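# Move green bin to two-arm edge, place hook beside it

## Task

Carry the green bin, and no other object, over the benches to the bench edge where two of the arms are mounted. Set the hook next to that bin, lying flat on the bench surface, with its handle sticking out past that same edge. All other objects must remain on whatever they currently rest on. The result only counts if it holds without any robot supporting it. When finished, release everything and move the arms away.

## Robot and tools

Robots: three identical i2rt Big YAM arms named arm1, arm2 and arm3. Each has six revolute joints, a two-finger gripper and a wrist camera. With joints 1 and 6 at 0 and the hand level and pointing forward, the wrist camera rides on top of the hand looking toward the fingertips. Reach is roughly 1.0 m from the joint1 axis. Joints move at different speeds, so the hand can sweep a wide, curved path between postures. Fixed room cameras are room_a and room_b; wrist cameras are arm1_cam_wrist, arm2_cam_wrist, arm3_cam_wrist.

Frames: one shared scene frame, origin on the floor, +z up. "hand" is the midpoint between the fingertips (URDF link pinch); its z axis runs along the fingers and the fingers close along its y axis. Hand poses are computed from each robot's true foot pose, which is never printed. Camera calibrations (OpenCV pinhole+radial, 504x504 images) are given per camera; real cameras may deviate by a couple of degrees and several millimetres, and wrist camera poses inherit joint reading errors.

execute_actions(actions, cameras): actions is a list holding zero or one action. An action is an object keyed by robot name ("arm1", "arm2", "arm3"); each value has "joints", an object of absolute joint targets, one named number per joint, not offsets. Keys and ranges: joint1_rad -2.879 to 2.879 rad (rotation about the foot, positive counter-clockwise seen from above, 0 points where the foot faces); joint2_rad 0 to 3.141 (shoulder; 0 has the upper arm pointing back roughly level, increasing lifts it up then forward); joint3_rad 0 to 3.019 (elbow; 0 folded, increasing opens); joint4_rad -1.692 to 1.57 (hand pitch, positive tips fingers up); joint5_rad -1.57 to 1.57 (sideways hand swing, positive toward the arm's right); joint6_rad -2.094 to 2.094 (hand roll, positive clockwise viewed from behind); gripper_m 0 to 0.093 metres, the fingertip gap. Done tolerances are ±0.045, ±0.14, ±0.09, ±0.055, ±0.03, ±0.035 rad and ±0.003 m respectively. Example: {"arm1": {"joints": {"gripper_m": 0.05}}, "arm2": {"joints": {"joint1_rad": 0.3}}}. All named motions start together and may finish at different times; one action runs at most 15 s. Joints or robots you omit may keep pushing toward earlier targets. An unknown key or out-of-range number rejects the whole call and nothing moves. cameras lists which images to return (null, omitted or ["all"] gives all; [] gives none). An empty actions list just reports state and images. If a result reports a stop, any later motion, wait or finished_scene calls in that same reply are skipped.

wait(seconds): 0 to 10 s with no new command; returns state and images like an empty action.

zoom_image(camera, region): enlarges [x0, y0, x1, y1] pixels (top-left origin, at most 504 by 504) of that camera's most recent full image.

read_manual(section): returns only licence texts ("licences"); moves nothing.

finished_scene(scene): integer scene number; ends the scene irreversibly once the robots have held the last command, and reports success. The goal must already be met and stable.

Reading results: joint_positions gives current readings. joint_status tells how each commanded motion ended: "off_target" means it stopped short and may still push; "contact_stop" or "time_out" means the old target was dropped and the joint holds where it stopped, except that a timed-out joint may keep a target (at most 0.375, 0.375, 0.113, 0.225, 0.075, 0.3 rad away for joints 1 to 6) and keep pushing, listed under on_its_own. "joint command not followed" with a "cause:" line means a self/inter-arm collision check refused the arm's joint targets (gripper targets still run); such joints show "not_followed" and may be retried automatically until new valid targets arrive or the path clears. Empty calls never show this line. on_its_own covers anything not commanded by this call; "held at" is a joint's held target, not its position. To relieve a pushing joint, command its reported position. Tiny target changes may produce no motion, and joints holding loads sag.

Hazards: the arms do not stop on contact and can push hard; prolonged pushing or holding heats motors. MOTOR HOT warns at 85 °C; at 100 °C an OVER-TEMPERATURE FAULT drops that arm (its gripper too), and its unreached keys read "limit_stop_at_motor_heat"; resend targets afterward. Hard pressing between two robots ends the run; the collision check ignores fingers, gripper housings and wrist cameras and can react late, so keep arms apart. Do not knock objects off the bench, out of the work area or onto the floor. Avoid drops, slips, slams and hard impacts. A loose object may occasionally get nudged by an outside push. Thinking time lets the scene run while robots hold their last commands, so keep loads short and finish with grippers open and arms clear.

Each tool is called after "Call:" as name(argument=value, ...) on one line, values as JSON.

## Session

Call:
execute_actions(actions=[])

Scene clock: 0.00 s.
Motor temperatures (°C, as the motors report them): arm1=[22 22 25 22 23 23] | arm2=[24 25 25 22 23 25] | arm3=[24 24 22 25 23 23]
arm1.joint_positions: joint1_rad=-0.649 joint2_rad=+0.626 joint3_rad=+1.659 joint4_rad=-1.617 joint5_rad=-0.189 joint6_rad=+0.220 gripper_m=+0.094
arm1.joint_status: not commanded
arm1.hand: x=-0.2201 y=-0.6793 z=+1.3781 quat_wxyz=(-0.379, +0.264, -0.837, -0.292) (m; scene frame)
arm2.joint_positions: joint1_rad=+0.607 joint2_rad=+0.427 joint3_rad=+1.354 joint4_rad=-1.159 joint5_rad=+0.148 joint6_rad=+0.147 gripper_m=+0.094
arm2.joint_status: not commanded
arm2.hand: x=+0.5277 y=-0.6461 z=+1.3783 quat_wxyz=(-0.260, +0.664, -0.409, -0.569) (m; scene frame)
arm3.joint_positions: joint1_rad=+0.036 joint2_rad=+0.321 joint3_rad=+1.424 joint4_rad=-1.365 joint5_rad=+0.206 joint6_rad=+0.314 gripper_m=+0.094
arm3.joint_status: not commanded
arm3.hand: x=-0.3164 y=+1.4980 z=+1.3595 quat_wxyz=(-0.466, -0.645, -0.459, +0.396) (m; scene frame)
pictures: arm1_cam_wrist, arm2_cam_wrist, arm3_cam_wrist, room_a, room_b
Images, in order (width x height): arm1_cam_wrist 504x504, arm2_cam_wrist 504x504, arm3_cam_wrist 504x504, room_a 504x504, room_b 504x504.

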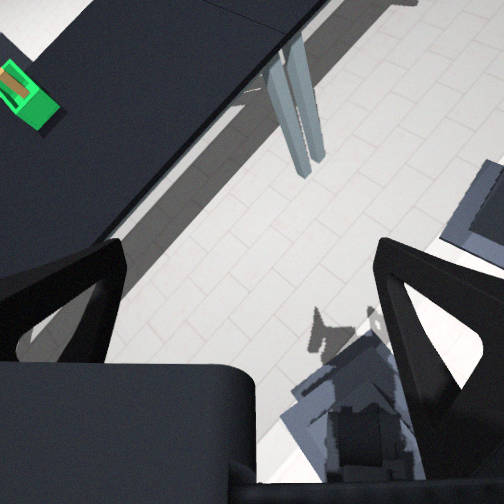

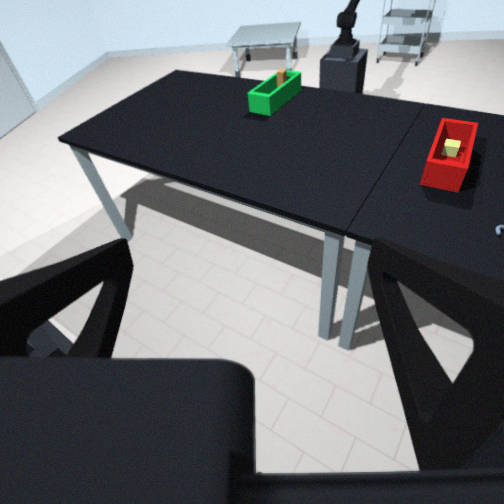

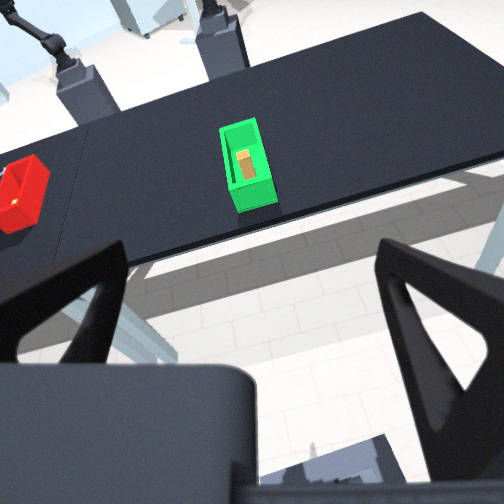

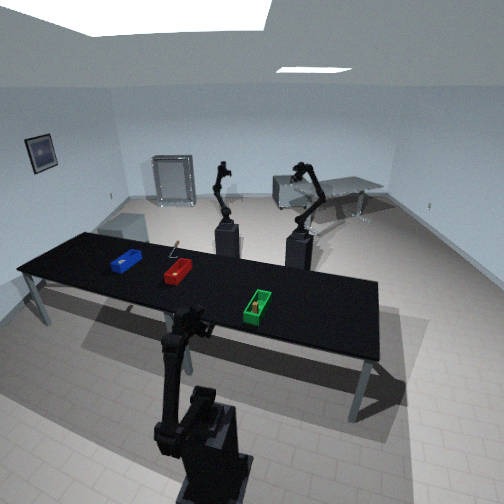

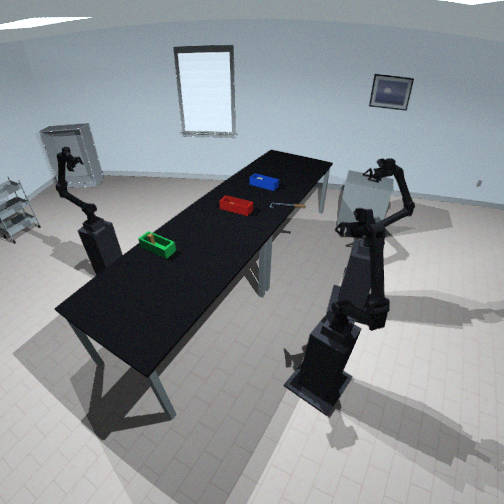

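Call:
zoom_image(camera="room_b", region=[200, 150, 340, 250])

Call:
zoom_image(camera="room_b", region=[110, 200, 210, 280])

Call:
zoom_image(camera="room_a", region=[100, 220, 300, 340])

Region (200, 150, 340, 250) of room_b's 504x504 image, scaled by 3.600, with more detail than that image has; it fills the top 360 rows of this view, and the rest is white.

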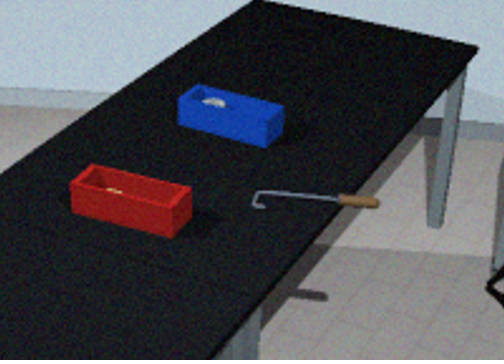

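Region (110, 200, 210, 280) of room_b's 504x504 image, scaled by 5.040, with more detail than that image has; it fills the top 403 rows of this view, and the rest is white.

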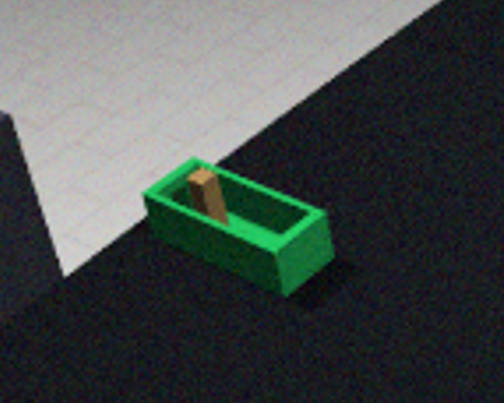

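Region (100, 220, 300, 340) of room_a's 504x504 image, scaled by 2.520, with more detail than that image has; it fills the top 302 rows of this view, and the rest is white.

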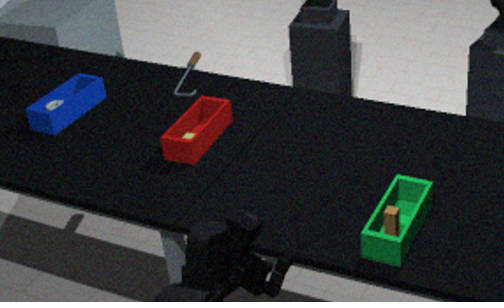

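Call:
execute_actions(actions=[{"arm2":{"joints":{"joint1_rad":-0.771,"joint2_rad":2.436,"joint3_rad":1.172,"joint4_rad":1.264,"joint5_rad":-0.985,"joint6_rad":0}},"arm3":{"joints":{"joint1_rad":-0.114,"joint2_rad":2.15,"joint3_rad":0.98,"joint4_rad":0.97,"joint5_rad":0,"joint6_rad":0,"gripper_m":0.06}}}])

Scene clock: 114.33 s.
Motor temperatures (°C, as the motors report them): arm1=[22 22 29 22 23 23] | arm2=[24 26 29 23 23 25] | arm3=[24 25 25 25 23 23]
arm1.joint_positions: joint1_rad=-0.649 joint2_rad=+0.626 joint3_rad=+1.659 joint4_rad=-1.617 joint5_rad=-0.189 joint6_rad=+0.220 gripper_m=+0.094
arm1.joint_status: not commanded
arm1.hand: x=-0.2201 y=-0.6793 z=+1.3781 quat_wxyz=(-0.379, +0.264, -0.837, -0.292) (m; scene frame)
arm2.joint_positions: joint1_rad=-0.784 joint2_rad=+2.434 joint3_rad=+1.168 joint4_rad=+1.239 joint5_rad=-0.983 joint6_rad=+0.012 gripper_m=+0.094
arm2.joint_status: all done
arm2.hand: x=+0.8883 y=-0.1949 z=+0.7317 quat_wxyz=(-0.395, +0.568, -0.425, -0.583) (m; scene frame)
arm3.joint_positions: joint1_rad=-0.103 joint2_rad=+2.146 joint3_rad=+0.980 joint4_rad=+0.943 joint5_rad=+0.003 joint6_rad=+0.009 gripper_m=+0.060
arm3.joint_status: all done
arm3.hand: x=-0.3070 y=+0.9170 z=+0.7721 quat_wxyz=(-0.437, -0.555, -0.550, +0.445) (m; scene frame)
pictures: arm1_cam_wrist, arm2_cam_wrist, arm3_cam_wrist, room_a, room_b
camera_calibration (this result's frames):
arm2_cam_wrist: T_world_to_cam=[[0.943073, 0.32915, -0.0476915, -0.742883], [0.158735, -0.571462, -0.80513, 0.34347], [-0.292262, 0.751726, -0.591177, 0.963908], [0, 0, 0, 1]] pos_world=[0.927786, -0.283796, 0.810949]
arm3_cam_wrist: T_world_to_cam=[[-0.999743, 0.0216205, 0.00683333, -0.333825], [0.0116448, 0.748145, -0.663433, -0.165011], [-0.0194561, -0.663183, -0.748204, 1.30449], [0, 0, 0, 1]] pos_world=[-0.306437, 0.995784, 0.868831]
Images, in order (width x height): arm1_cam_wrist 504x504, arm2_cam_wrist 504x504, arm3_cam_wrist 504x504, room_a 504x504, room_b 504x504.

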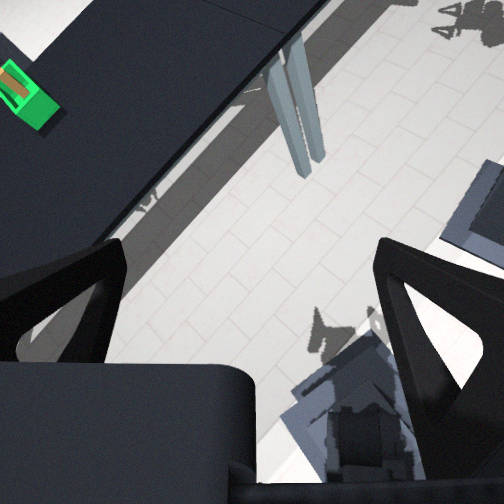

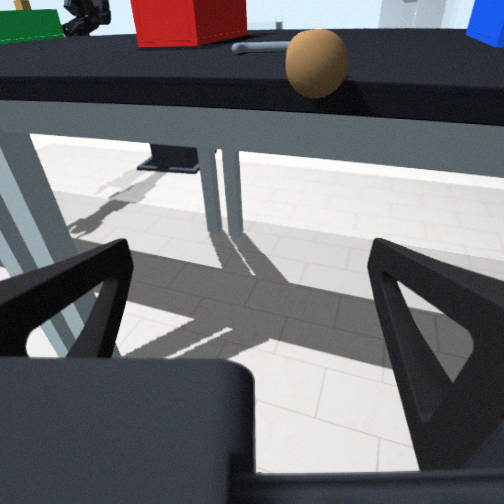

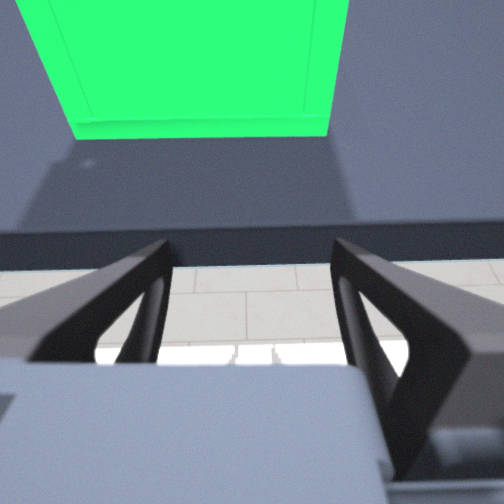

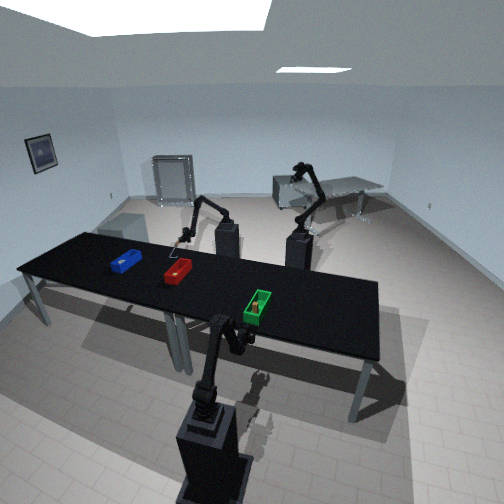

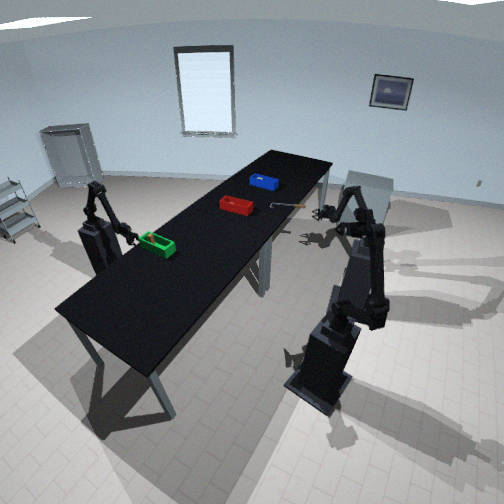

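Call:
execute_actions(actions=[{"arm2":{"joints":{"joint1_rad":-0.72,"joint2_rad":2.321,"joint3_rad":1.157,"joint4_rad":1.18,"joint5_rad":-0.76,"joint6_rad":0}},"arm3":{"joints":{"joint1_rad":-0.06,"joint2_rad":2.057,"joint3_rad":0.971,"joint4_rad":0.96}}}], cameras=["arm2_cam_wrist","arm3_cam_wrist","room_b"])

Scene clock: 141.53 s.
Motor temperatures (°C, as the motors report them): arm1=[22 22 29 22 23 23] | arm2=[24 28 27 23 23 25] | arm3=[24 27 24 25 23 23]
arm1.joint_positions: joint1_rad=-0.649 joint2_rad=+0.626 joint3_rad=+1.659 joint4_rad=-1.617 joint5_rad=-0.189 joint6_rad=+0.220 gripper_m=+0.094
arm1.joint_status: not commanded
arm1.hand: x=-0.2201 y=-0.6793 z=+1.3781 quat_wxyz=(-0.379, +0.264, -0.837, -0.292) (m; scene frame)
arm2.joint_positions: joint1_rad=-0.722 joint2_rad=+2.315 joint3_rad=+1.155 joint4_rad=+1.196 joint5_rad=-0.762 joint6_rad=+0.012 gripper_m=+0.094
arm2.joint_status: all done
arm2.hand: x=+0.8944 y=-0.1583 z=+0.7954 quat_wxyz=(-0.461, +0.533, -0.448, -0.550) (m; scene frame)
arm3.joint_positions: joint1_rad=-0.069 joint2_rad=+2.040 joint3_rad=+0.972 joint4_rad=+0.943 joint5_rad=+0.002 joint6_rad=+0.008 gripper_m=+0.060
arm3.joint_status: all done
arm3.hand: x=-0.2833 y=+0.9105 z=+0.8385 quat_wxyz=(-0.471, -0.524, -0.537, +0.464) (m; scene frame)
pictures: arm2_cam_wrist, arm3_cam_wrist, room_b
camera_calibration (this result's frames):
arm2_cam_wrist: T_world_to_cam=[[0.98415, 0.177331, -0.00148607, -0.855222], [0.0981985, -0.551919, -0.828096, 0.49029], [-0.147668, 0.814824, -0.560585, 0.832144], [0, 0, 0, 1]] pos_world=[0.916402, -0.255793, 0.871224]
arm3_cam_wrist: T_world_to_cam=[[-0.999893, -0.0133478, 0.00591805, -0.27781], [-0.0134133, 0.679608, -0.733452, -0.00234714], [0.00576801, -0.733454, -0.679715, 1.36395], [0, 0, 0, 1]] pos_world=[-0.285679, 0.998283, 0.927022]
Images, in order (width x height): arm2_cam_wrist 504x504, arm3_cam_wrist 504x504, room_b 504x504.

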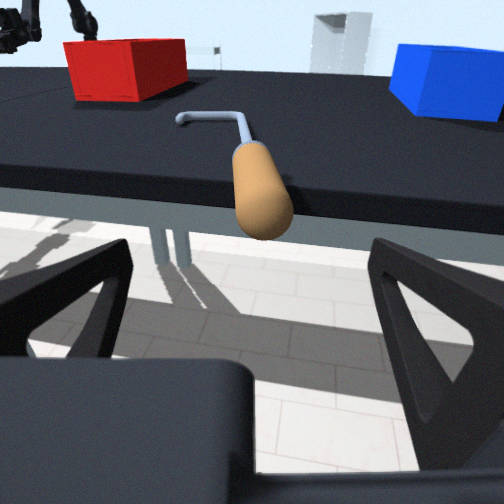

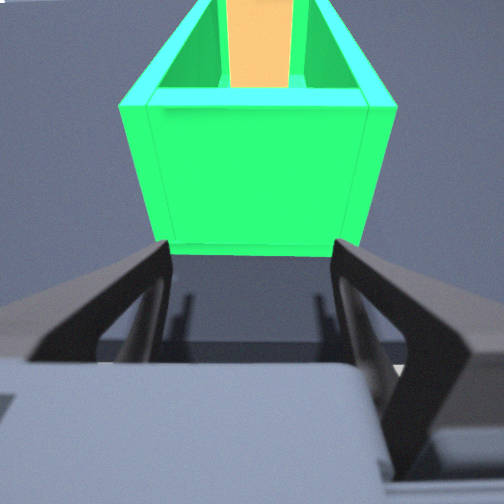

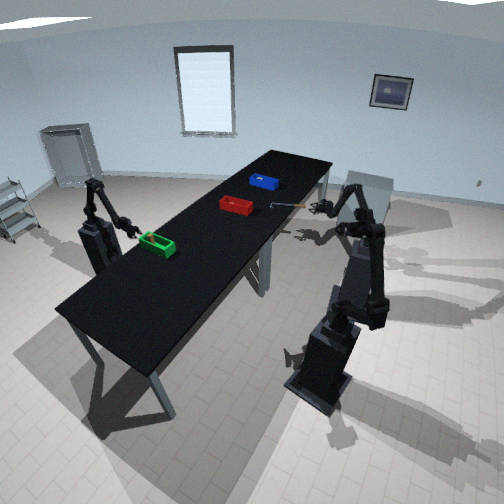

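Call:
execute_actions(actions=[{"arm2":{"joints":{"joint1_rad":-0.645,"joint2_rad":2.43,"joint3_rad":1.447,"joint4_rad":0.97}},"arm3":{"joints":{"joint2_rad":2.167,"joint3_rad":1.198,"joint4_rad":0.81}}}], cameras=["arm2_cam_wrist","arm3_cam_wrist","room_b"])

Scene clock: 166.77 s.
Motor temperatures (°C, as the motors report them): arm1=[22 22 30 22 23 23] | arm2=[24 28 27 23 23 25] | arm3=[24 27 24 25 23 23]
arm1.joint_positions: joint1_rad=-0.649 joint2_rad=+0.626 joint3_rad=+1.659 joint4_rad=-1.617 joint5_rad=-0.189 joint6_rad=+0.220 gripper_m=+0.094
arm1.joint_status: not commanded
arm1.hand: x=-0.2201 y=-0.6793 z=+1.3781 quat_wxyz=(-0.379, +0.264, -0.837, -0.292) (m; scene frame)
arm2.joint_positions: joint1_rad=-0.642 joint2_rad=+2.428 joint3_rad=+1.422 joint4_rad=+0.986 joint5_rad=-0.761 joint6_rad=+0.012 gripper_m=+0.094
arm2.joint_status: all done
arm2.hand: x=+0.8805 y=-0.0716 z=+0.7759 quat_wxyz=(-0.420, +0.553, -0.446, -0.565) (m; scene frame)
arm3.joint_positions: joint1_rad=-0.069 joint2_rad=+2.165 joint3_rad=+1.167 joint4_rad=+0.829 joint5_rad=+0.002 joint6_rad=+0.007 gripper_m=+0.060
arm3.joint_status: all done
arm3.hand: x=-0.2821 y=+0.8524 z=+0.8104 quat_wxyz=(-0.460, -0.533, -0.547, +0.453) (m; scene frame)
pictures: arm2_cam_wrist, arm3_cam_wrist, room_b
camera_calibration (this result's frames):
arm2_cam_wrist: T_world_to_cam=[[0.966533, 0.25342, -0.0399004, -0.806197], [0.119246, -0.581508, -0.804754, 0.484556], [-0.227143, 0.773063, -0.592266, 0.840044], [0, 0, 0, 1]] pos_world=[0.912244, -0.163327, 0.85531]
arm3_cam_wrist: T_world_to_cam=[[-0.999883, -0.0135876, 0.00708839, -0.278022], [-0.0146431, 0.710566, -0.703478, -0.0344526], [0.0045218, -0.703499, -0.710681, 1.30151], [0, 0, 0, 1]] pos_world=[-0.284379, 0.936316, 0.902694]
Images, in order (width x height): arm2_cam_wrist 504x504, arm3_cam_wrist 504x504, room_b 504x504.

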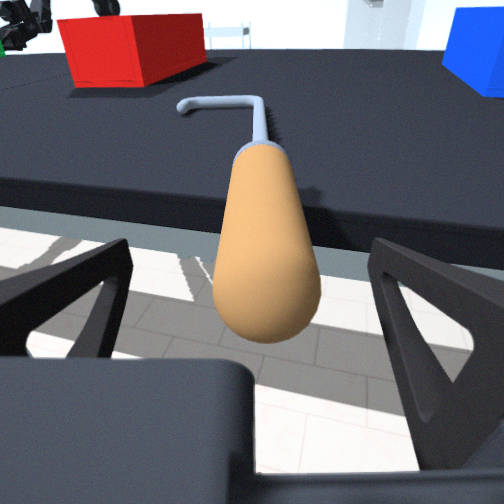

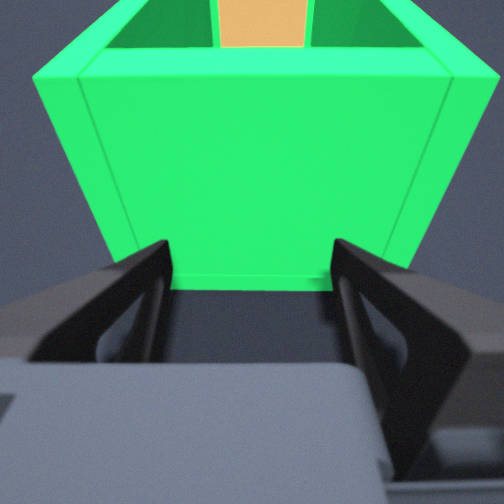

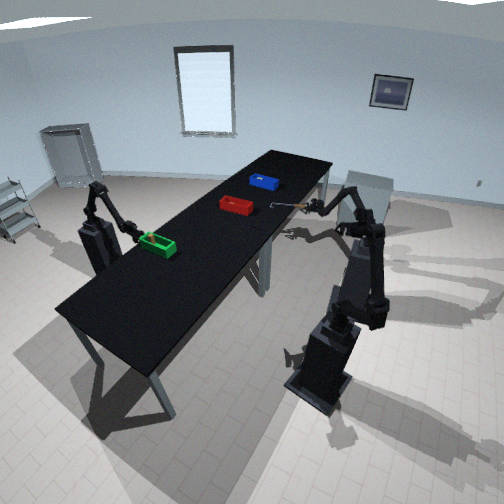

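Call:
execute_actions(actions=[{"arm2":{"joints":{"joint3_rad":1.485}},"arm3":{"joints":{"joint2_rad":2.354,"joint3_rad":1.635,"joint4_rad":0.585}}}], cameras=["arm2_cam_wrist","arm3_cam_wrist","room_b"])

Scene clock: 177.07 s.
Motor temperatures (°C, as the motors report them): arm1=[22 22 30 22 23 23] | arm2=[24 29 28 23 23 25] | arm3=[24 28 26 25 23 23]
arm1.joint_positions: joint1_rad=-0.649 joint2_rad=+0.626 joint3_rad=+1.659 joint4_rad=-1.617 joint5_rad=-0.189 joint6_rad=+0.220 gripper_m=+0.094
arm1.joint_status: not commanded
arm1.hand: x=-0.2201 y=-0.6793 z=+1.3781 quat_wxyz=(-0.379, +0.264, -0.837, -0.292) (m; scene frame)
arm2.joint_positions: joint1_rad=-0.642 joint2_rad=+2.428 joint3_rad=+1.451 joint4_rad=+0.986 joint5_rad=-0.761 joint6_rad=+0.012 gripper_m=+0.094
arm2.joint_status: all done
arm2.hand: x=+0.8852 y=-0.0635 z=+0.7876 quat_wxyz=(-0.430, +0.551, -0.436, -0.567) (m; scene frame)
arm3.joint_positions: joint1_rad=-0.069 joint2_rad=+2.338 joint3_rad=+1.598 joint4_rad=+0.603 joint5_rad=+0.002 joint6_rad=+0.001 gripper_m=+0.060
arm3.joint_status: all done
arm3.hand: x=-0.2791 y=+0.7329 z=+0.8311 quat_wxyz=(-0.467, -0.525, -0.542, +0.462) (m; scene frame)
pictures: arm2_cam_wrist, arm3_cam_wrist, room_b
camera_calibration (this result's frames):
arm2_cam_wrist: T_world_to_cam=[[0.967057, 0.253786, -0.0198353, -0.828571], [0.130461, -0.561017, -0.817459, 0.499554], [-0.218587, 0.787942, -0.575645, 0.822093], [0, 0, 0, 1]] pos_world=[0.915802, -0.157225, 0.865163]
arm3_cam_wrist: T_world_to_cam=[[-0.999821, -0.0138345, 0.0129028, -0.281387], [-0.0188822, 0.688118, -0.725353, 0.0984414], [0.00115629, -0.725467, -0.688256, 1.22865], [0, 0, 0, 1]] pos_world=[-0.280899, 0.819713, 0.920662]
Images, in order (width x height): arm2_cam_wrist 504x504, arm3_cam_wrist 504x504, room_b 504x504.

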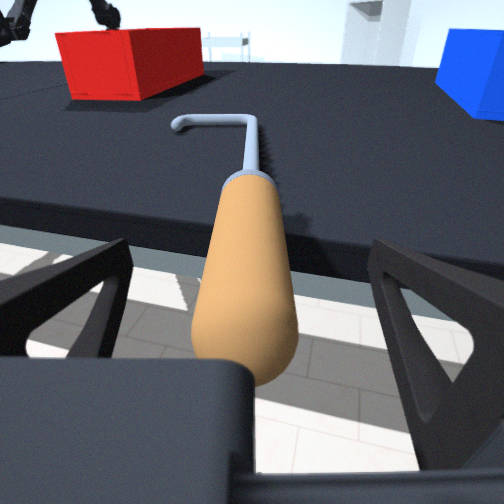

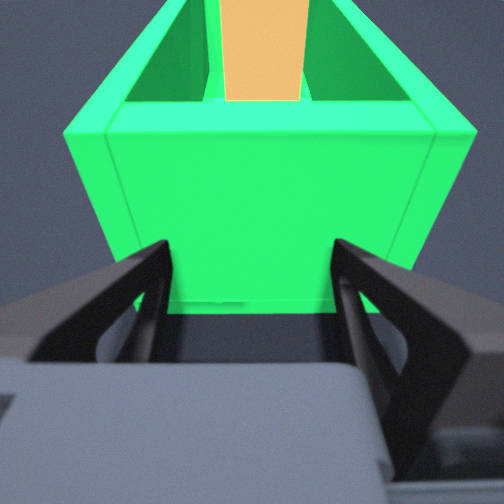

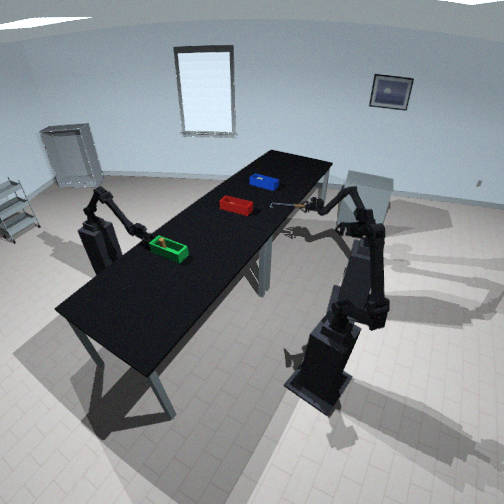

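Call:
execute_actions(actions=[{"arm2":{"joints":{"gripper_m":0.015}},"arm3":{"joints":{"joint2_rad":2.595,"joint3_rad":2.13,"joint4_rad":0.325}}}], cameras=["arm2_cam_wrist","arm3_cam_wrist","room_b"])

Scene clock: 184.67 s.
Motor temperatures (°C, as the motors report them): arm1=[22 22 30 22 23 23] | arm2=[24 29 29 23 23 25] | arm3=[24 29 27 25 23 23]
arm1.joint_positions: joint1_rad=-0.649 joint2_rad=+0.626 joint3_rad=+1.659 joint4_rad=-1.617 joint5_rad=-0.189 joint6_rad=+0.220 gripper_m=+0.094
arm1.joint_status: not commanded
arm1.hand: x=-0.2201 y=-0.6793 z=+1.3781 quat_wxyz=(-0.379, +0.264, -0.837, -0.292) (m; scene frame)
arm2.joint_positions: joint1_rad=-0.642 joint2_rad=+2.428 joint3_rad=+1.451 joint4_rad=+0.986 joint5_rad=-0.761 joint6_rad=+0.011 gripper_m=+0.030
arm2.joint_status: gripper_m off_target (ended at +0.030, target +0.015)
arm2.hand: x=+0.8853 y=-0.0634 z=+0.7876 quat_wxyz=(-0.431, +0.552, -0.435, -0.566) (m; scene frame)
arm3.joint_positions: joint1_rad=-0.069 joint2_rad=+2.573 joint3_rad=+2.083 joint4_rad=+0.343 joint5_rad=+0.002 joint6_rad=+0.001 gripper_m=+0.060
arm3.joint_status: all done
arm3.hand: x=-0.2767 y=+0.6345 z=+0.8276 quat_wxyz=(-0.464, -0.527, -0.544, +0.460) (m; scene frame)
pictures: arm2_cam_wrist, arm3_cam_wrist, room_b
camera_calibration (this result's frames):
arm2_cam_wrist: T_world_to_cam=[[0.967179, 0.253408, -0.018696, -0.829665], [0.131142, -0.560838, -0.817473, 0.498974], [-0.21764, 0.788191, -0.575663, 0.821286], [0, 0, 0, 1]] pos_world=[0.915743, -0.157242, 0.86517]
arm3_cam_wrist: T_world_to_cam=[[-0.99982, -0.0138411, 0.0130075, -0.280426], [-0.0189726, 0.695278, -0.71849, 0.153476], [0.00090087, -0.718607, -0.695415, 1.15629], [0, 0, 0, 1]] pos_world=[-0.278505, 0.720331, 0.918023]
Images, in order (width x height): arm2_cam_wrist 504x504, arm3_cam_wrist 504x504, room_b 504x504.

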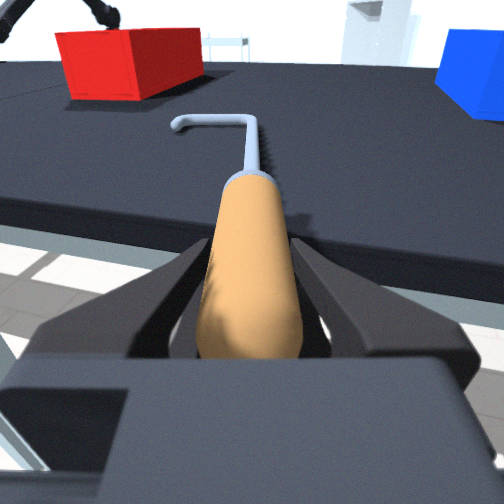

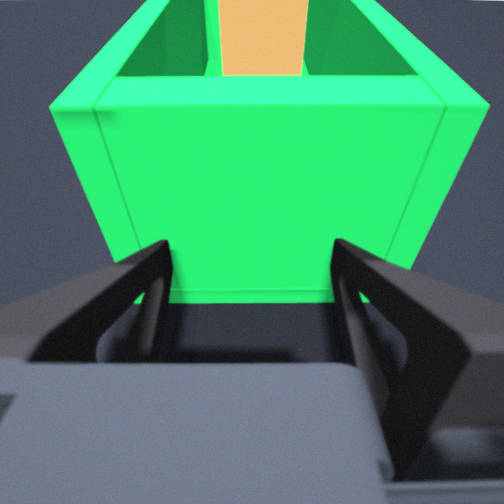

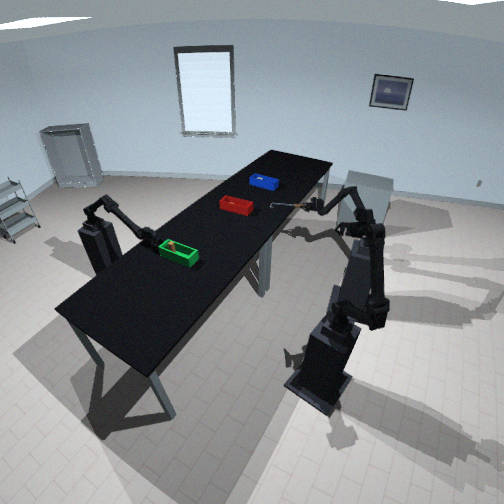

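Call:
execute_actions(actions=[{"arm2":{"joints":{"joint2_rad":2.25}},"arm3":{"joints":{"joint2_rad":2.78,"joint3_rad":2.53,"joint4_rad":0.12}}}], cameras=["arm2_cam_wrist","arm3_cam_wrist","room_b"])

Scene clock: 198.20 s.
Motor temperatures (°C, as the motors report them): arm1=[22 22 30 22 23 23] | arm2=[24 30 29 23 23 25] | arm3=[24 31 31 25 23 23]
arm1.joint_positions: joint1_rad=-0.649 joint2_rad=+0.626 joint3_rad=+1.659 joint4_rad=-1.617 joint5_rad=-0.189 joint6_rad=+0.220 gripper_m=+0.094
arm1.joint_status: not commanded
arm1.hand: x=-0.2201 y=-0.6793 z=+1.3781 quat_wxyz=(-0.379, +0.264, -0.837, -0.292) (m; scene frame)
arm2.joint_positions: joint1_rad=-0.642 joint2_rad=+2.268 joint3_rad=+1.451 joint4_rad=+0.964 joint5_rad=-0.761 joint6_rad=+0.011 gripper_m=+0.030
arm2.joint_status: all done
arm2.hand: x=+0.8919 y=-0.0549 z=+0.9031 quat_wxyz=(-0.478, +0.543, -0.387, -0.572) (m; scene frame)
arm3.joint_positions: joint1_rad=-0.069 joint2_rad=+2.759 joint3_rad=+2.481 joint4_rad=+0.138 joint5_rad=+0.002 joint6_rad=+0.001 gripper_m=+0.060
arm3.joint_status: all done
arm3.hand: x=-0.2753 y=+0.5828 z=+0.8365 quat_wxyz=(-0.466, -0.525, -0.542, +0.462) (m; scene frame)
pictures: arm2_cam_wrist, arm3_cam_wrist, room_b
camera_calibration (this result's frames):
arm2_cam_wrist: T_world_to_cam=[[0.965737, 0.248105, 0.0761278, -0.92073], [0.186583, -0.459885, -0.868155, 0.599191], [-0.180384, 0.852614, -0.49042, 0.775769], [0, 0, 0, 1]] pos_world=[0.91732, -0.157435, 0.970737]
arm3_cam_wrist: T_world_to_cam=[[-0.999816, -0.0142137, 0.0128739, -0.279492], [-0.0191255, 0.689774, -0.723772, 0.203342], [0.00140743, -0.723885, -0.689919, 1.12398], [0, 0, 0, 1]] pos_world=[-0.277133, 0.669401, 0.926226]
Images, in order (width x height): arm2_cam_wrist 504x504, arm3_cam_wrist 504x504, room_b 504x504.

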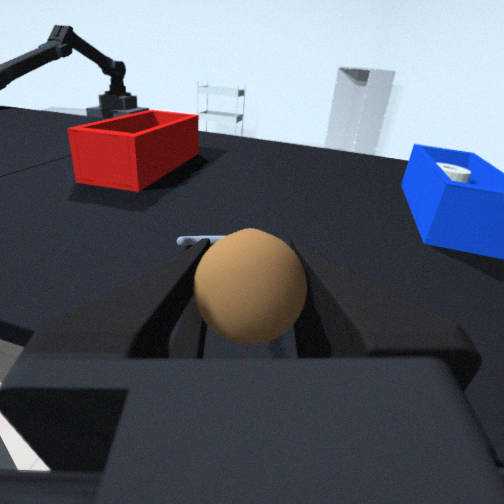

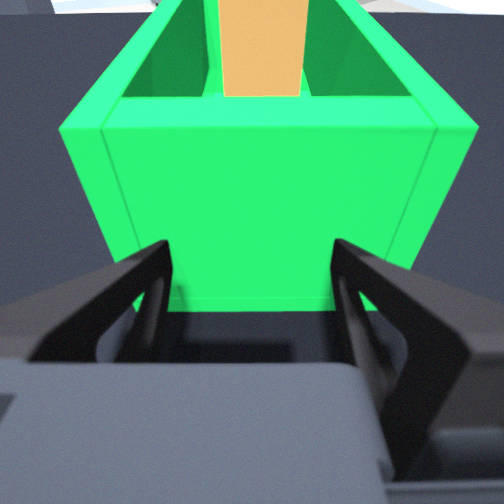

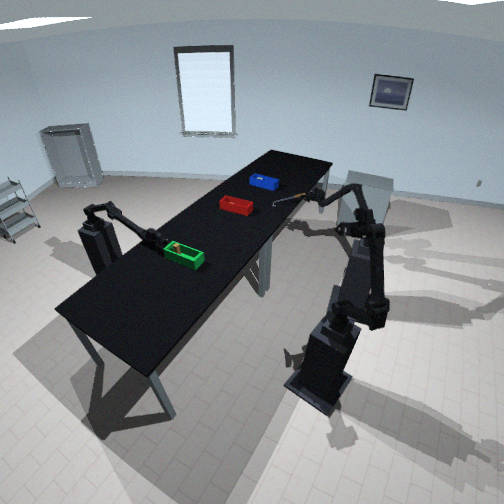

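Call:
execute_actions(actions=[{"arm2":{"joints":{"joint1_rad":-0.239,"joint2_rad":2.16,"joint3_rad":1.109,"joint4_rad":1.085,"joint5_rad":-0.233}},"arm3":{"joints":{"joint2_rad":2.3,"joint3_rad":1.8,"joint4_rad":0.5}}}], cameras=["arm2_cam_wrist","room_b"])

Call:
execute_actions(actions=[{"arm2":{"joints":{"joint1_rad":0.231,"joint2_rad":2.22,"joint3_rad":1.255,"joint4_rad":0.995,"joint5_rad":0.337}},"arm3":{"joints":{"joint2_rad":1.5,"joint3_rad":1.0,"joint4_rad":0.0}}}], cameras=["arm2_cam_wrist","room_b"])

Scene clock: 229.67 s.
Motor temperatures (°C, as the motors report them): arm1=[22 22 30 22 23 23] | arm2=[24 31 31 23 23 25] | arm3=[24 33 34 25 23 23]
arm1.joint_positions: joint1_rad=-0.649 joint2_rad=+0.626 joint3_rad=+1.659 joint4_rad=-1.617 joint5_rad=-0.189 joint6_rad=+0.220 gripper_m=+0.094
arm1.joint_status: not commanded
arm1.hand: x=-0.2201 y=-0.6793 z=+1.3781 quat_wxyz=(-0.379, +0.264, -0.837, -0.292) (m; scene frame)
arm2.joint_positions: joint1_rad=-0.236 joint2_rad=+2.178 joint3_rad=+1.104 joint4_rad=+1.060 joint5_rad=-0.235 joint6_rad=+0.006 gripper_m=+0.030
arm2.joint_status: all done
arm2.hand: x=+0.6506 y=-0.0717 z=+0.8431 quat_wxyz=(-0.457, +0.529, -0.474, -0.535) (m; scene frame)
arm3.joint_positions: joint1_rad=-0.069 joint2_rad=+2.302 joint3_rad=+1.795 joint4_rad=+0.492 joint5_rad=+0.002 joint6_rad=+0.001 gripper_m=+0.060
arm3.joint_status: all done
arm3.hand: x=-0.2765 y=+0.6871 z=+0.9444 quat_wxyz=(-0.499, -0.495, -0.512, +0.493) (m; scene frame)
pictures: arm2_cam_wrist, room_b
camera_calibration (this result's frames):
arm2_cam_wrist: T_world_to_cam=[[0.990389, 0.136227, -0.0239303, -0.618676], [0.0616347, -0.589568, -0.805364, 0.603455], [-0.123821, 0.796148, -0.592297, 0.762218], [0, 0, 0, 1]] pos_world=[0.669914, -0.166781, 0.922655]
Images, in order (width x height): arm2_cam_wrist 504x504, room_b 504x504.

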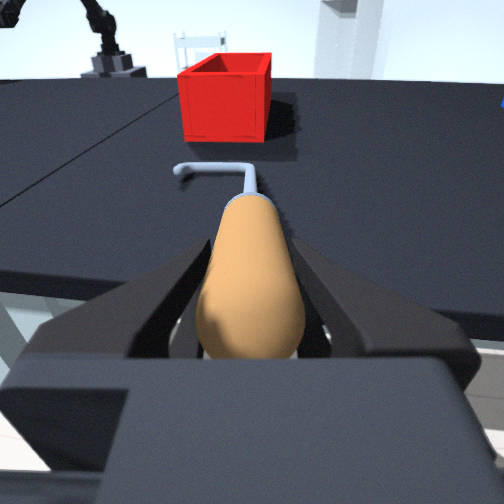

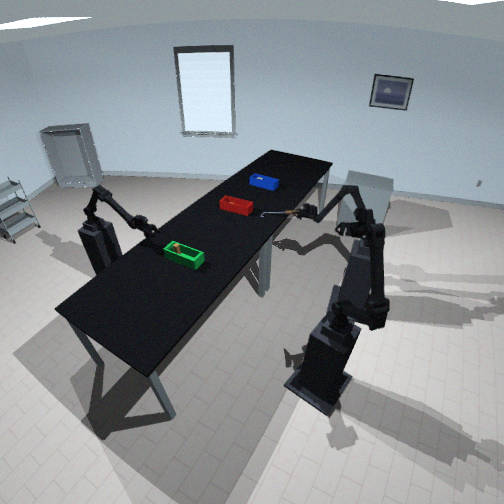

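Scene clock: 231.23 s.
Motor temperatures (°C, as the motors report them): arm1=[22 22 30 22 23 23] | arm2=[24 31 31 23 23 25] | arm3=[24 33 33 25 23 23]
arm1.joint_positions: joint1_rad=-0.649 joint2_rad=+0.626 joint3_rad=+1.659 joint4_rad=-1.617 joint5_rad=-0.189 joint6_rad=+0.220 gripper_m=+0.094
arm1.joint_status: not commanded
arm1.hand: x=-0.2201 y=-0.6793 z=+1.3781 quat_wxyz=(-0.379, +0.264, -0.837, -0.292) (m; scene frame)
arm2.joint_positions: joint1_rad=+0.231 joint2_rad=+2.214 joint3_rad=+1.216 joint4_rad=+0.996 joint5_rad=+0.337 joint6_rad=+0.003 gripper_m=+0.030
arm2.joint_status: all done
arm2.hand: x=+0.4038 y=-0.0712 z=+0.8538 quat_wxyz=(-0.489, +0.503, -0.497, -0.511) (m; scene frame)
arm3.joint_positions: joint1_rad=-0.069 joint2_rad=+1.485 joint3_rad=+1.004 joint4_rad=+0.018 joint5_rad=+0.002 joint6_rad=+0.001 gripper_m=+0.060
arm3.joint_status: all done
arm3.hand: x=-0.2830 y=+0.9764 z=+0.9933 quat_wxyz=(-0.372, -0.593, -0.610, +0.371) (m; scene frame)
pictures: arm2_cam_wrist, room_b
camera_calibration (this result's frames):
arm2_cam_wrist: T_world_to_cam=[[0.999328, 0.0322083, -0.017505, -0.390543], [0.00466618, -0.585404, -0.810728, 0.655412], [-0.0363597, 0.810102, -0.585161, 0.697226], [0, 0, 0, 1]] pos_world=[0.412573, -0.168565, 0.932514]
Images, in order (width x height): arm2_cam_wrist 504x504, room_b 504x504.

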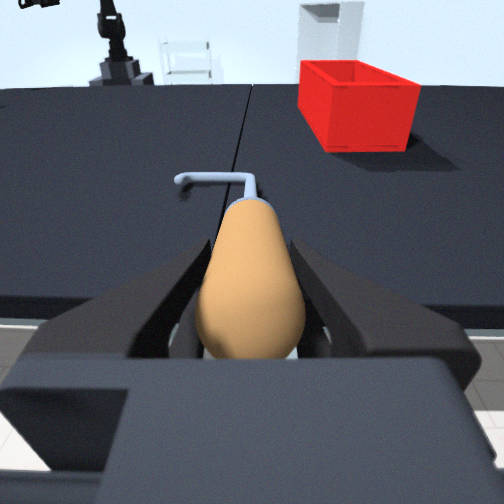

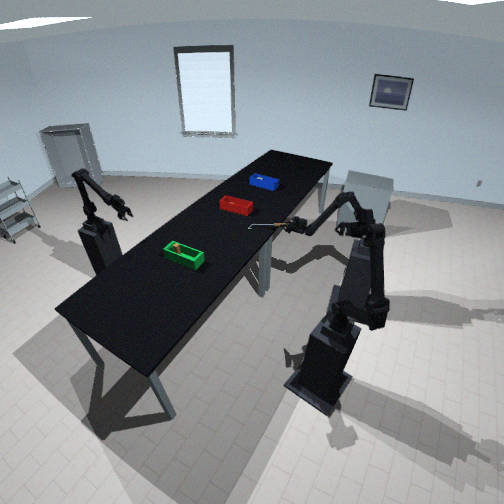

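Call:
execute_actions(actions=[{"arm2":{"joints":{"joint1_rad":0.572,"joint2_rad":2.52,"joint3_rad":1.855,"joint4_rad":0.69,"joint5_rad":0.778}},"arm1":{"joints":{"joint1_rad":0.1,"joint2_rad":2.25,"joint3_rad":1.1,"joint4_rad":1.17,"joint5_rad":-0.3,"joint6_rad":0}}}], cameras=["arm1_cam_wrist","arm2_cam_wrist","room_b"])

Scene clock: 241.67 s.
Motor temperatures (°C, as the motors report them): arm1=[22 22 30 22 23 23] | arm2=[24 31 31 23 23 25] | arm3=[24 31 31 25 23 23]
arm1.joint_positions: joint1_rad=+0.111 joint2_rad=+2.266 joint3_rad=+1.097 joint4_rad=+1.151 joint5_rad=-0.298 joint6_rad=+0.012 gripper_m=+0.094
arm1.joint_status: all done
arm1.hand: x=-0.3114 y=-0.0971 z=+0.8008 quat_wxyz=(-0.433, +0.551, -0.451, -0.553) (m; scene frame)
arm2.joint_positions: joint1_rad=+0.571 joint2_rad=+2.524 joint3_rad=+1.789 joint4_rad=+0.689 joint5_rad=+0.777 joint6_rad=+0.002 gripper_m=+0.030
arm2.joint_status: all done
arm2.hand: x=+0.1584 y=-0.0632 z=+0.8155 quat_wxyz=(-0.513, +0.493, -0.522, -0.470) (m; scene frame)
arm3.joint_positions: joint1_rad=-0.069 joint2_rad=+1.485 joint3_rad=+1.004 joint4_rad=+0.018 joint5_rad=+0.002 joint6_rad=+0.001 gripper_m=+0.060
arm3.joint_status: not commanded
arm3.hand: x=-0.2830 y=+0.9764 z=+0.9933 quat_wxyz=(-0.372, -0.593, -0.610, +0.371) (m; scene frame)
pictures: arm1_cam_wrist, arm2_cam_wrist, room_b
camera_calibration (this result's frames):
arm1_cam_wrist: T_world_to_cam=[[0.97925, 0.200776, -0.0275305, 0.342465], [0.097005, -0.583668, -0.806177, 0.630449], [-0.17793, 0.786779, -0.591033, 0.61948], [0, 0, 0, 1]] pos_world=[-0.286292, -0.188179, 0.883815]
arm2_cam_wrist: T_world_to_cam=[[0.997524, -0.0688135, 0.0145, -0.178468], [-0.0306129, -0.610526, -0.791404, 0.618406], [0.0633119, 0.789001, -0.611121, 0.66341], [0, 0, 0, 1]] pos_world=[0.154956, -0.158159, 0.897421]
Images, in order (width x height): arm1_cam_wrist 504x504, arm2_cam_wrist 504x504, room_b 504x504.

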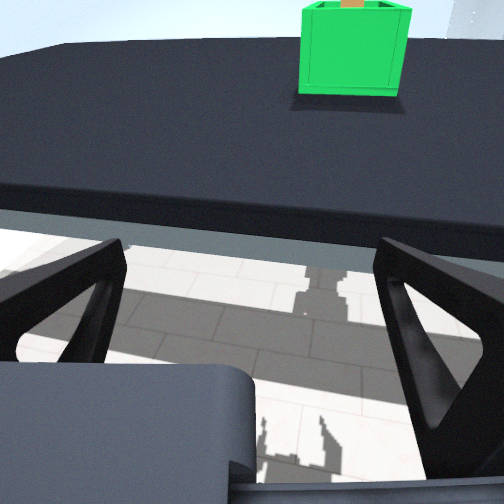

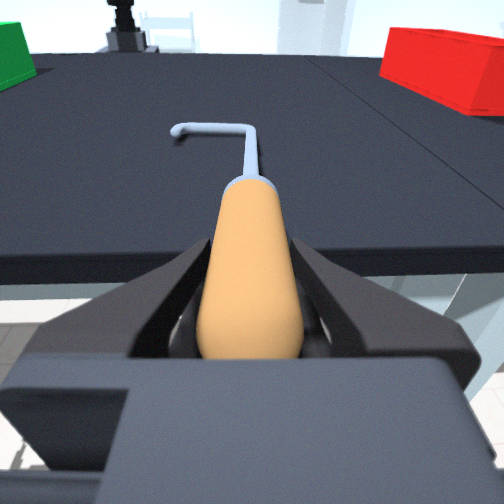

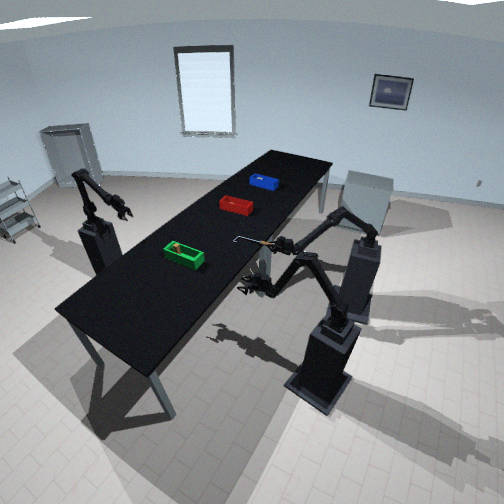

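Call:
execute_actions(actions=[{"arm2":{"joints":{"joint2_rad":2.55}}}], cameras=["arm2_cam_wrist"])

Scene clock: 251.43 s.
Motor temperatures (°C, as the motors report them): arm1=[22 24 29 23 23 23] | arm2=[24 32 33 23 23 25] | arm3=[24 30 30 25 23 23]
arm1.joint_positions: joint1_rad=+0.111 joint2_rad=+2.266 joint3_rad=+1.097 joint4_rad=+1.151 joint5_rad=-0.298 joint6_rad=+0.012 gripper_m=+0.094
arm1.joint_status: not commanded
arm1.hand: x=-0.3114 y=-0.0971 z=+0.8008 quat_wxyz=(-0.433, +0.551, -0.451, -0.553) (m; scene frame)
arm2.joint_positions: joint1_rad=+0.571 joint2_rad=+2.540 joint3_rad=+1.796 joint4_rad=+0.689 joint5_rad=+0.777 joint6_rad=+0.002 gripper_m=+0.030
arm2.joint_status: all done
arm2.hand: x=+0.1583 y=-0.0632 z=+0.8053 quat_wxyz=(-0.513, +0.496, -0.522, -0.467) (m; scene frame)
arm3.joint_positions: joint1_rad=-0.069 joint2_rad=+1.485 joint3_rad=+1.004 joint4_rad=+0.018 joint5_rad=+0.002 joint6_rad=+0.001 gripper_m=+0.060
arm3.joint_status: not commanded
arm3.hand: x=-0.2830 y=+0.9764 z=+0.9933 quat_wxyz=(-0.372, -0.593, -0.610, +0.371) (m; scene frame)
pictures: arm2_cam_wrist
camera_calibration (this result's frames):
arm2_cam_wrist: T_world_to_cam=[[0.99742, -0.0685933, 0.0211596, -0.183485], [-0.0256826, -0.616264, -0.787121, 0.605796], [0.0670311, 0.784547, -0.616436, 0.660586], [0, 0, 0, 1]] pos_world=[0.154291, -0.157516, 0.887926]
Images, in order (width x height): arm2_cam_wrist 504x504.

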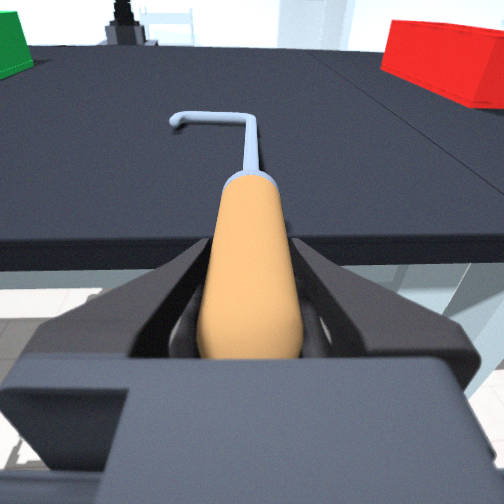

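Call:
execute_actions(actions=[{"arm2":{"joints":{"joint2_rad":2.565,"gripper_m":0.093}}}], cameras=["arm2_cam_wrist"])

Scene clock: 255.67 s.
Motor temperatures (°C, as the motors report them): arm1=[22 24 29 23 23 23] | arm2=[24 32 33 23 23 25] | arm3=[24 30 30 25 23 23]
arm1.joint_positions: joint1_rad=+0.111 joint2_rad=+2.266 joint3_rad=+1.097 joint4_rad=+1.151 joint5_rad=-0.298 joint6_rad=+0.012 gripper_m=+0.094
arm1.joint_status: not commanded
arm1.hand: x=-0.3114 y=-0.0971 z=+0.8008 quat_wxyz=(-0.433, +0.551, -0.451, -0.553) (m; scene frame)
arm2.joint_positions: joint1_rad=+0.571 joint2_rad=+2.542 joint3_rad=+1.809 joint4_rad=+0.689 joint5_rad=+0.777 joint6_rad=+0.002 gripper_m=+0.093
arm2.joint_status: all done
arm2.hand: x=+0.1562 y=-0.0607 z=+0.8103 quat_wxyz=(-0.513, +0.492, -0.522, -0.471) (m; scene frame)
arm3.joint_positions: joint1_rad=-0.069 joint2_rad=+1.485 joint3_rad=+1.004 joint4_rad=+0.018 joint5_rad=+0.002 joint6_rad=+0.001 gripper_m=+0.060
arm3.joint_status: not commanded
arm3.hand: x=-0.2830 y=+0.9764 z=+0.9933 quat_wxyz=(-0.372, -0.593, -0.610, +0.371) (m; scene frame)
pictures: arm2_cam_wrist
camera_calibration (this result's frames):
arm2_cam_wrist: T_world_to_cam=[[0.99754, -0.0688518, 0.0131678, -0.174919], [-0.031602, -0.609375, -0.792252, 0.616705], [0.0625721, 0.789887, -0.610052, 0.657678], [0, 0, 0, 1]] pos_world=[0.152826, -0.155731, 0.892107]
Images, in order (width x height): arm2_cam_wrist 504x504.

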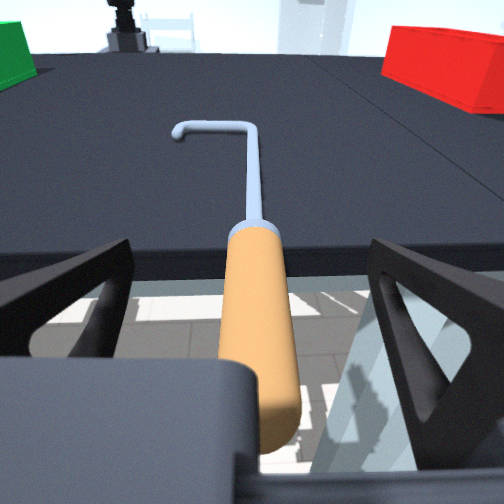

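Call:
execute_actions(actions=[{"arm2":{"joints":{"joint2_rad":1.7}},"arm1":{"joints":{"joint1_rad":-0.3,"joint5_rad":-0.689}}}], cameras=[])

Call:
execute_actions(actions=[{"arm2":{"joints":{"joint1_rad":-0.3,"joint2_rad":1.0,"joint3_rad":1.0,"joint4_rad":0,"joint5_rad":0}},"arm1":{"joints":{"joint1_rad":-0.57,"joint2_rad":2.435,"joint3_rad":1.53,"joint4_rad":0.935}}}], cameras=["arm1_cam_wrist","room_b"])

Scene clock: 272.87 s.
Motor temperatures (°C, as the motors report them): arm1=[22 25 29 23 23 23] | arm2=[24 32 33 23 23 25] | arm3=[24 29 29 25 23 23]
arm1.joint_positions: joint1_rad=-0.302 joint2_rad=+2.266 joint3_rad=+1.097 joint4_rad=+1.151 joint5_rad=-0.687 joint6_rad=+0.010 gripper_m=+0.094
arm1.joint_status: all done
arm1.hand: x=-0.0944 y=-0.1585 z=+0.7998 quat_wxyz=(-0.439, +0.543, -0.458, -0.550) (m; scene frame)
arm2.joint_positions: joint1_rad=+0.571 joint2_rad=+1.713 joint3_rad=+1.845 joint4_rad=+0.695 joint5_rad=+0.777 joint6_rad=+0.002 gripper_m=+0.093
arm2.joint_status: all done
arm2.hand: x=+0.2944 y=-0.2135 z=+1.4748 quat_wxyz=(-0.483, +0.151, -0.464, -0.727) (m; scene frame)
arm3.joint_positions: joint1_rad=-0.069 joint2_rad=+1.485 joint3_rad=+1.004 joint4_rad=+0.018 joint5_rad=+0.002 joint6_rad=+0.001 gripper_m=+0.060
arm3.joint_status: not commanded
arm3.hand: x=-0.2830 y=+0.9764 z=+0.9933 quat_wxyz=(-0.372, -0.593, -0.610, +0.371) (m; scene frame)
pictures: none
No camera images: the call's "cameras" was empty. Leave "cameras" out to get every camera's image.

Scene clock: 274.37 s.
Motor temperatures (°C, as the motors report them): arm1=[22 25 29 23 23 23] | arm2=[24 32 33 23 23 25] | arm3=[24 29 29 25 23 23]
arm1.joint_positions: joint1_rad=-0.569 joint2_rad=+2.445 joint3_rad=+1.496 joint4_rad=+0.937 joint5_rad=-0.688 joint6_rad=+0.010 gripper_m=+0.094
arm1.joint_status: all done
arm1.hand: x=+0.1449 y=-0.1580 z=+0.7844 quat_wxyz=(-0.510, +0.478, -0.524, -0.487) (m; scene frame)
arm2.joint_positions: joint1_rad=-0.290 joint2_rad=+0.998 joint3_rad=+0.996 joint4_rad=+0.012 joint5_rad=+0.003 joint6_rad=+0.002 gripper_m=+0.093
arm2.joint_status: all done
arm2.hand: x=+0.7022 y=-0.2947 z=+1.2649 quat_wxyz=(-0.537, +0.452, -0.539, -0.466) (m; scene frame)
arm3.joint_positions: joint1_rad=-0.069 joint2_rad=+1.485 joint3_rad=+1.004 joint4_rad=+0.018 joint5_rad=+0.002 joint6_rad=+0.001 gripper_m=+0.060
arm3.joint_status: not commanded
arm3.hand: x=-0.2830 y=+0.9764 z=+0.9933 quat_wxyz=(-0.372, -0.593, -0.610, +0.371) (m; scene frame)
pictures: arm1_cam_wrist, room_b
camera_calibration (this result's frames):
arm1_cam_wrist: T_world_to_cam=[[0.995646, -0.0885482, -0.029116, -0.139398], [-0.0753986, -0.581416, -0.810105, 0.565883], [0.0548049, 0.808774, -0.585561, 0.704408], [0, 0, 0, 1]] pos_world=[0.142853, -0.253037, 0.86684]
Images, in order (width x height): arm1_cam_wrist 504x504, room_b 504x504.

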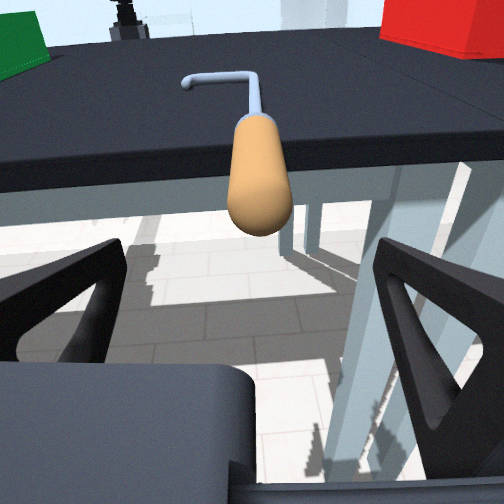

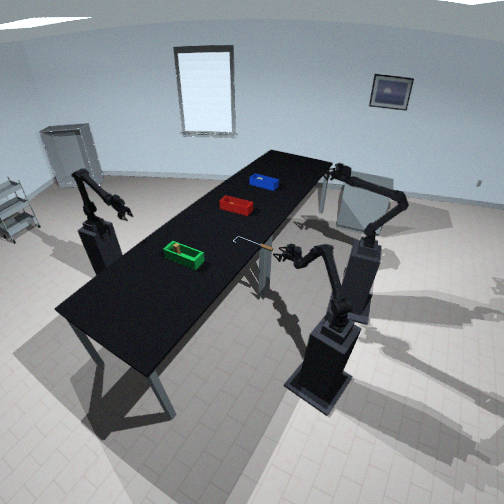

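Call:
execute_actions(actions=[{"arm1":{"joints":{"joint1_rad":-0.5,"joint2_rad":2.592,"joint3_rad":1.865,"joint4_rad":0.854,"joint5_rad":-0.615}}}], cameras=["arm1_cam_wrist"])

Scene clock: 290.60 s.
Motor temperatures (°C, as the motors report them): arm1=[22 27 31 23 23 23] | arm2=[24 30 33 23 23 25] | arm3=[24 29 30 25 23 23]
arm1.joint_positions: joint1_rad=-0.494 joint2_rad=+2.609 joint3_rad=+1.819 joint4_rad=+0.855 joint5_rad=-0.618 joint6_rad=+0.010 gripper_m=+0.094
arm1.joint_status: all done
arm1.hand: x=+0.1529 y=-0.0693 z=+0.7829 quat_wxyz=(-0.535, +0.475, -0.496, -0.491) (m; scene frame)
arm2.joint_positions: joint1_rad=-0.290 joint2_rad=+0.998 joint3_rad=+0.996 joint4_rad=+0.012 joint5_rad=+0.003 joint6_rad=+0.002 gripper_m=+0.093
arm2.joint_status: not commanded
arm2.hand: x=+0.7022 y=-0.2947 z=+1.2649 quat_wxyz=(-0.537, +0.452, -0.539, -0.466) (m; scene frame)
arm3.joint_positions: joint1_rad=-0.069 joint2_rad=+1.485 joint3_rad=+1.004 joint4_rad=+0.018 joint5_rad=+0.002 joint6_rad=+0.001 gripper_m=+0.060
arm3.joint_status: not commanded
arm3.hand: x=-0.2830 y=+0.9764 z=+0.9933 quat_wxyz=(-0.372, -0.593, -0.610, +0.371) (m; scene frame)
pictures: arm1_cam_wrist
camera_calibration (this result's frames):
arm1_cam_wrist: T_world_to_cam=[[0.996381, -0.0837332, 0.0145938, -0.17363], [-0.0324235, -0.533165, -0.84539, 0.641208], [0.0785681, 0.841858, -0.53395, 0.589569], [0, 0, 0, 1]] pos_world=[0.147471, -0.169002, 0.859405]
Images, in order (width x height): arm1_cam_wrist 504x504.

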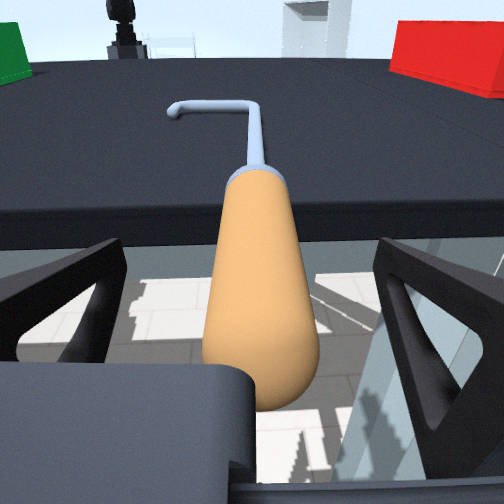

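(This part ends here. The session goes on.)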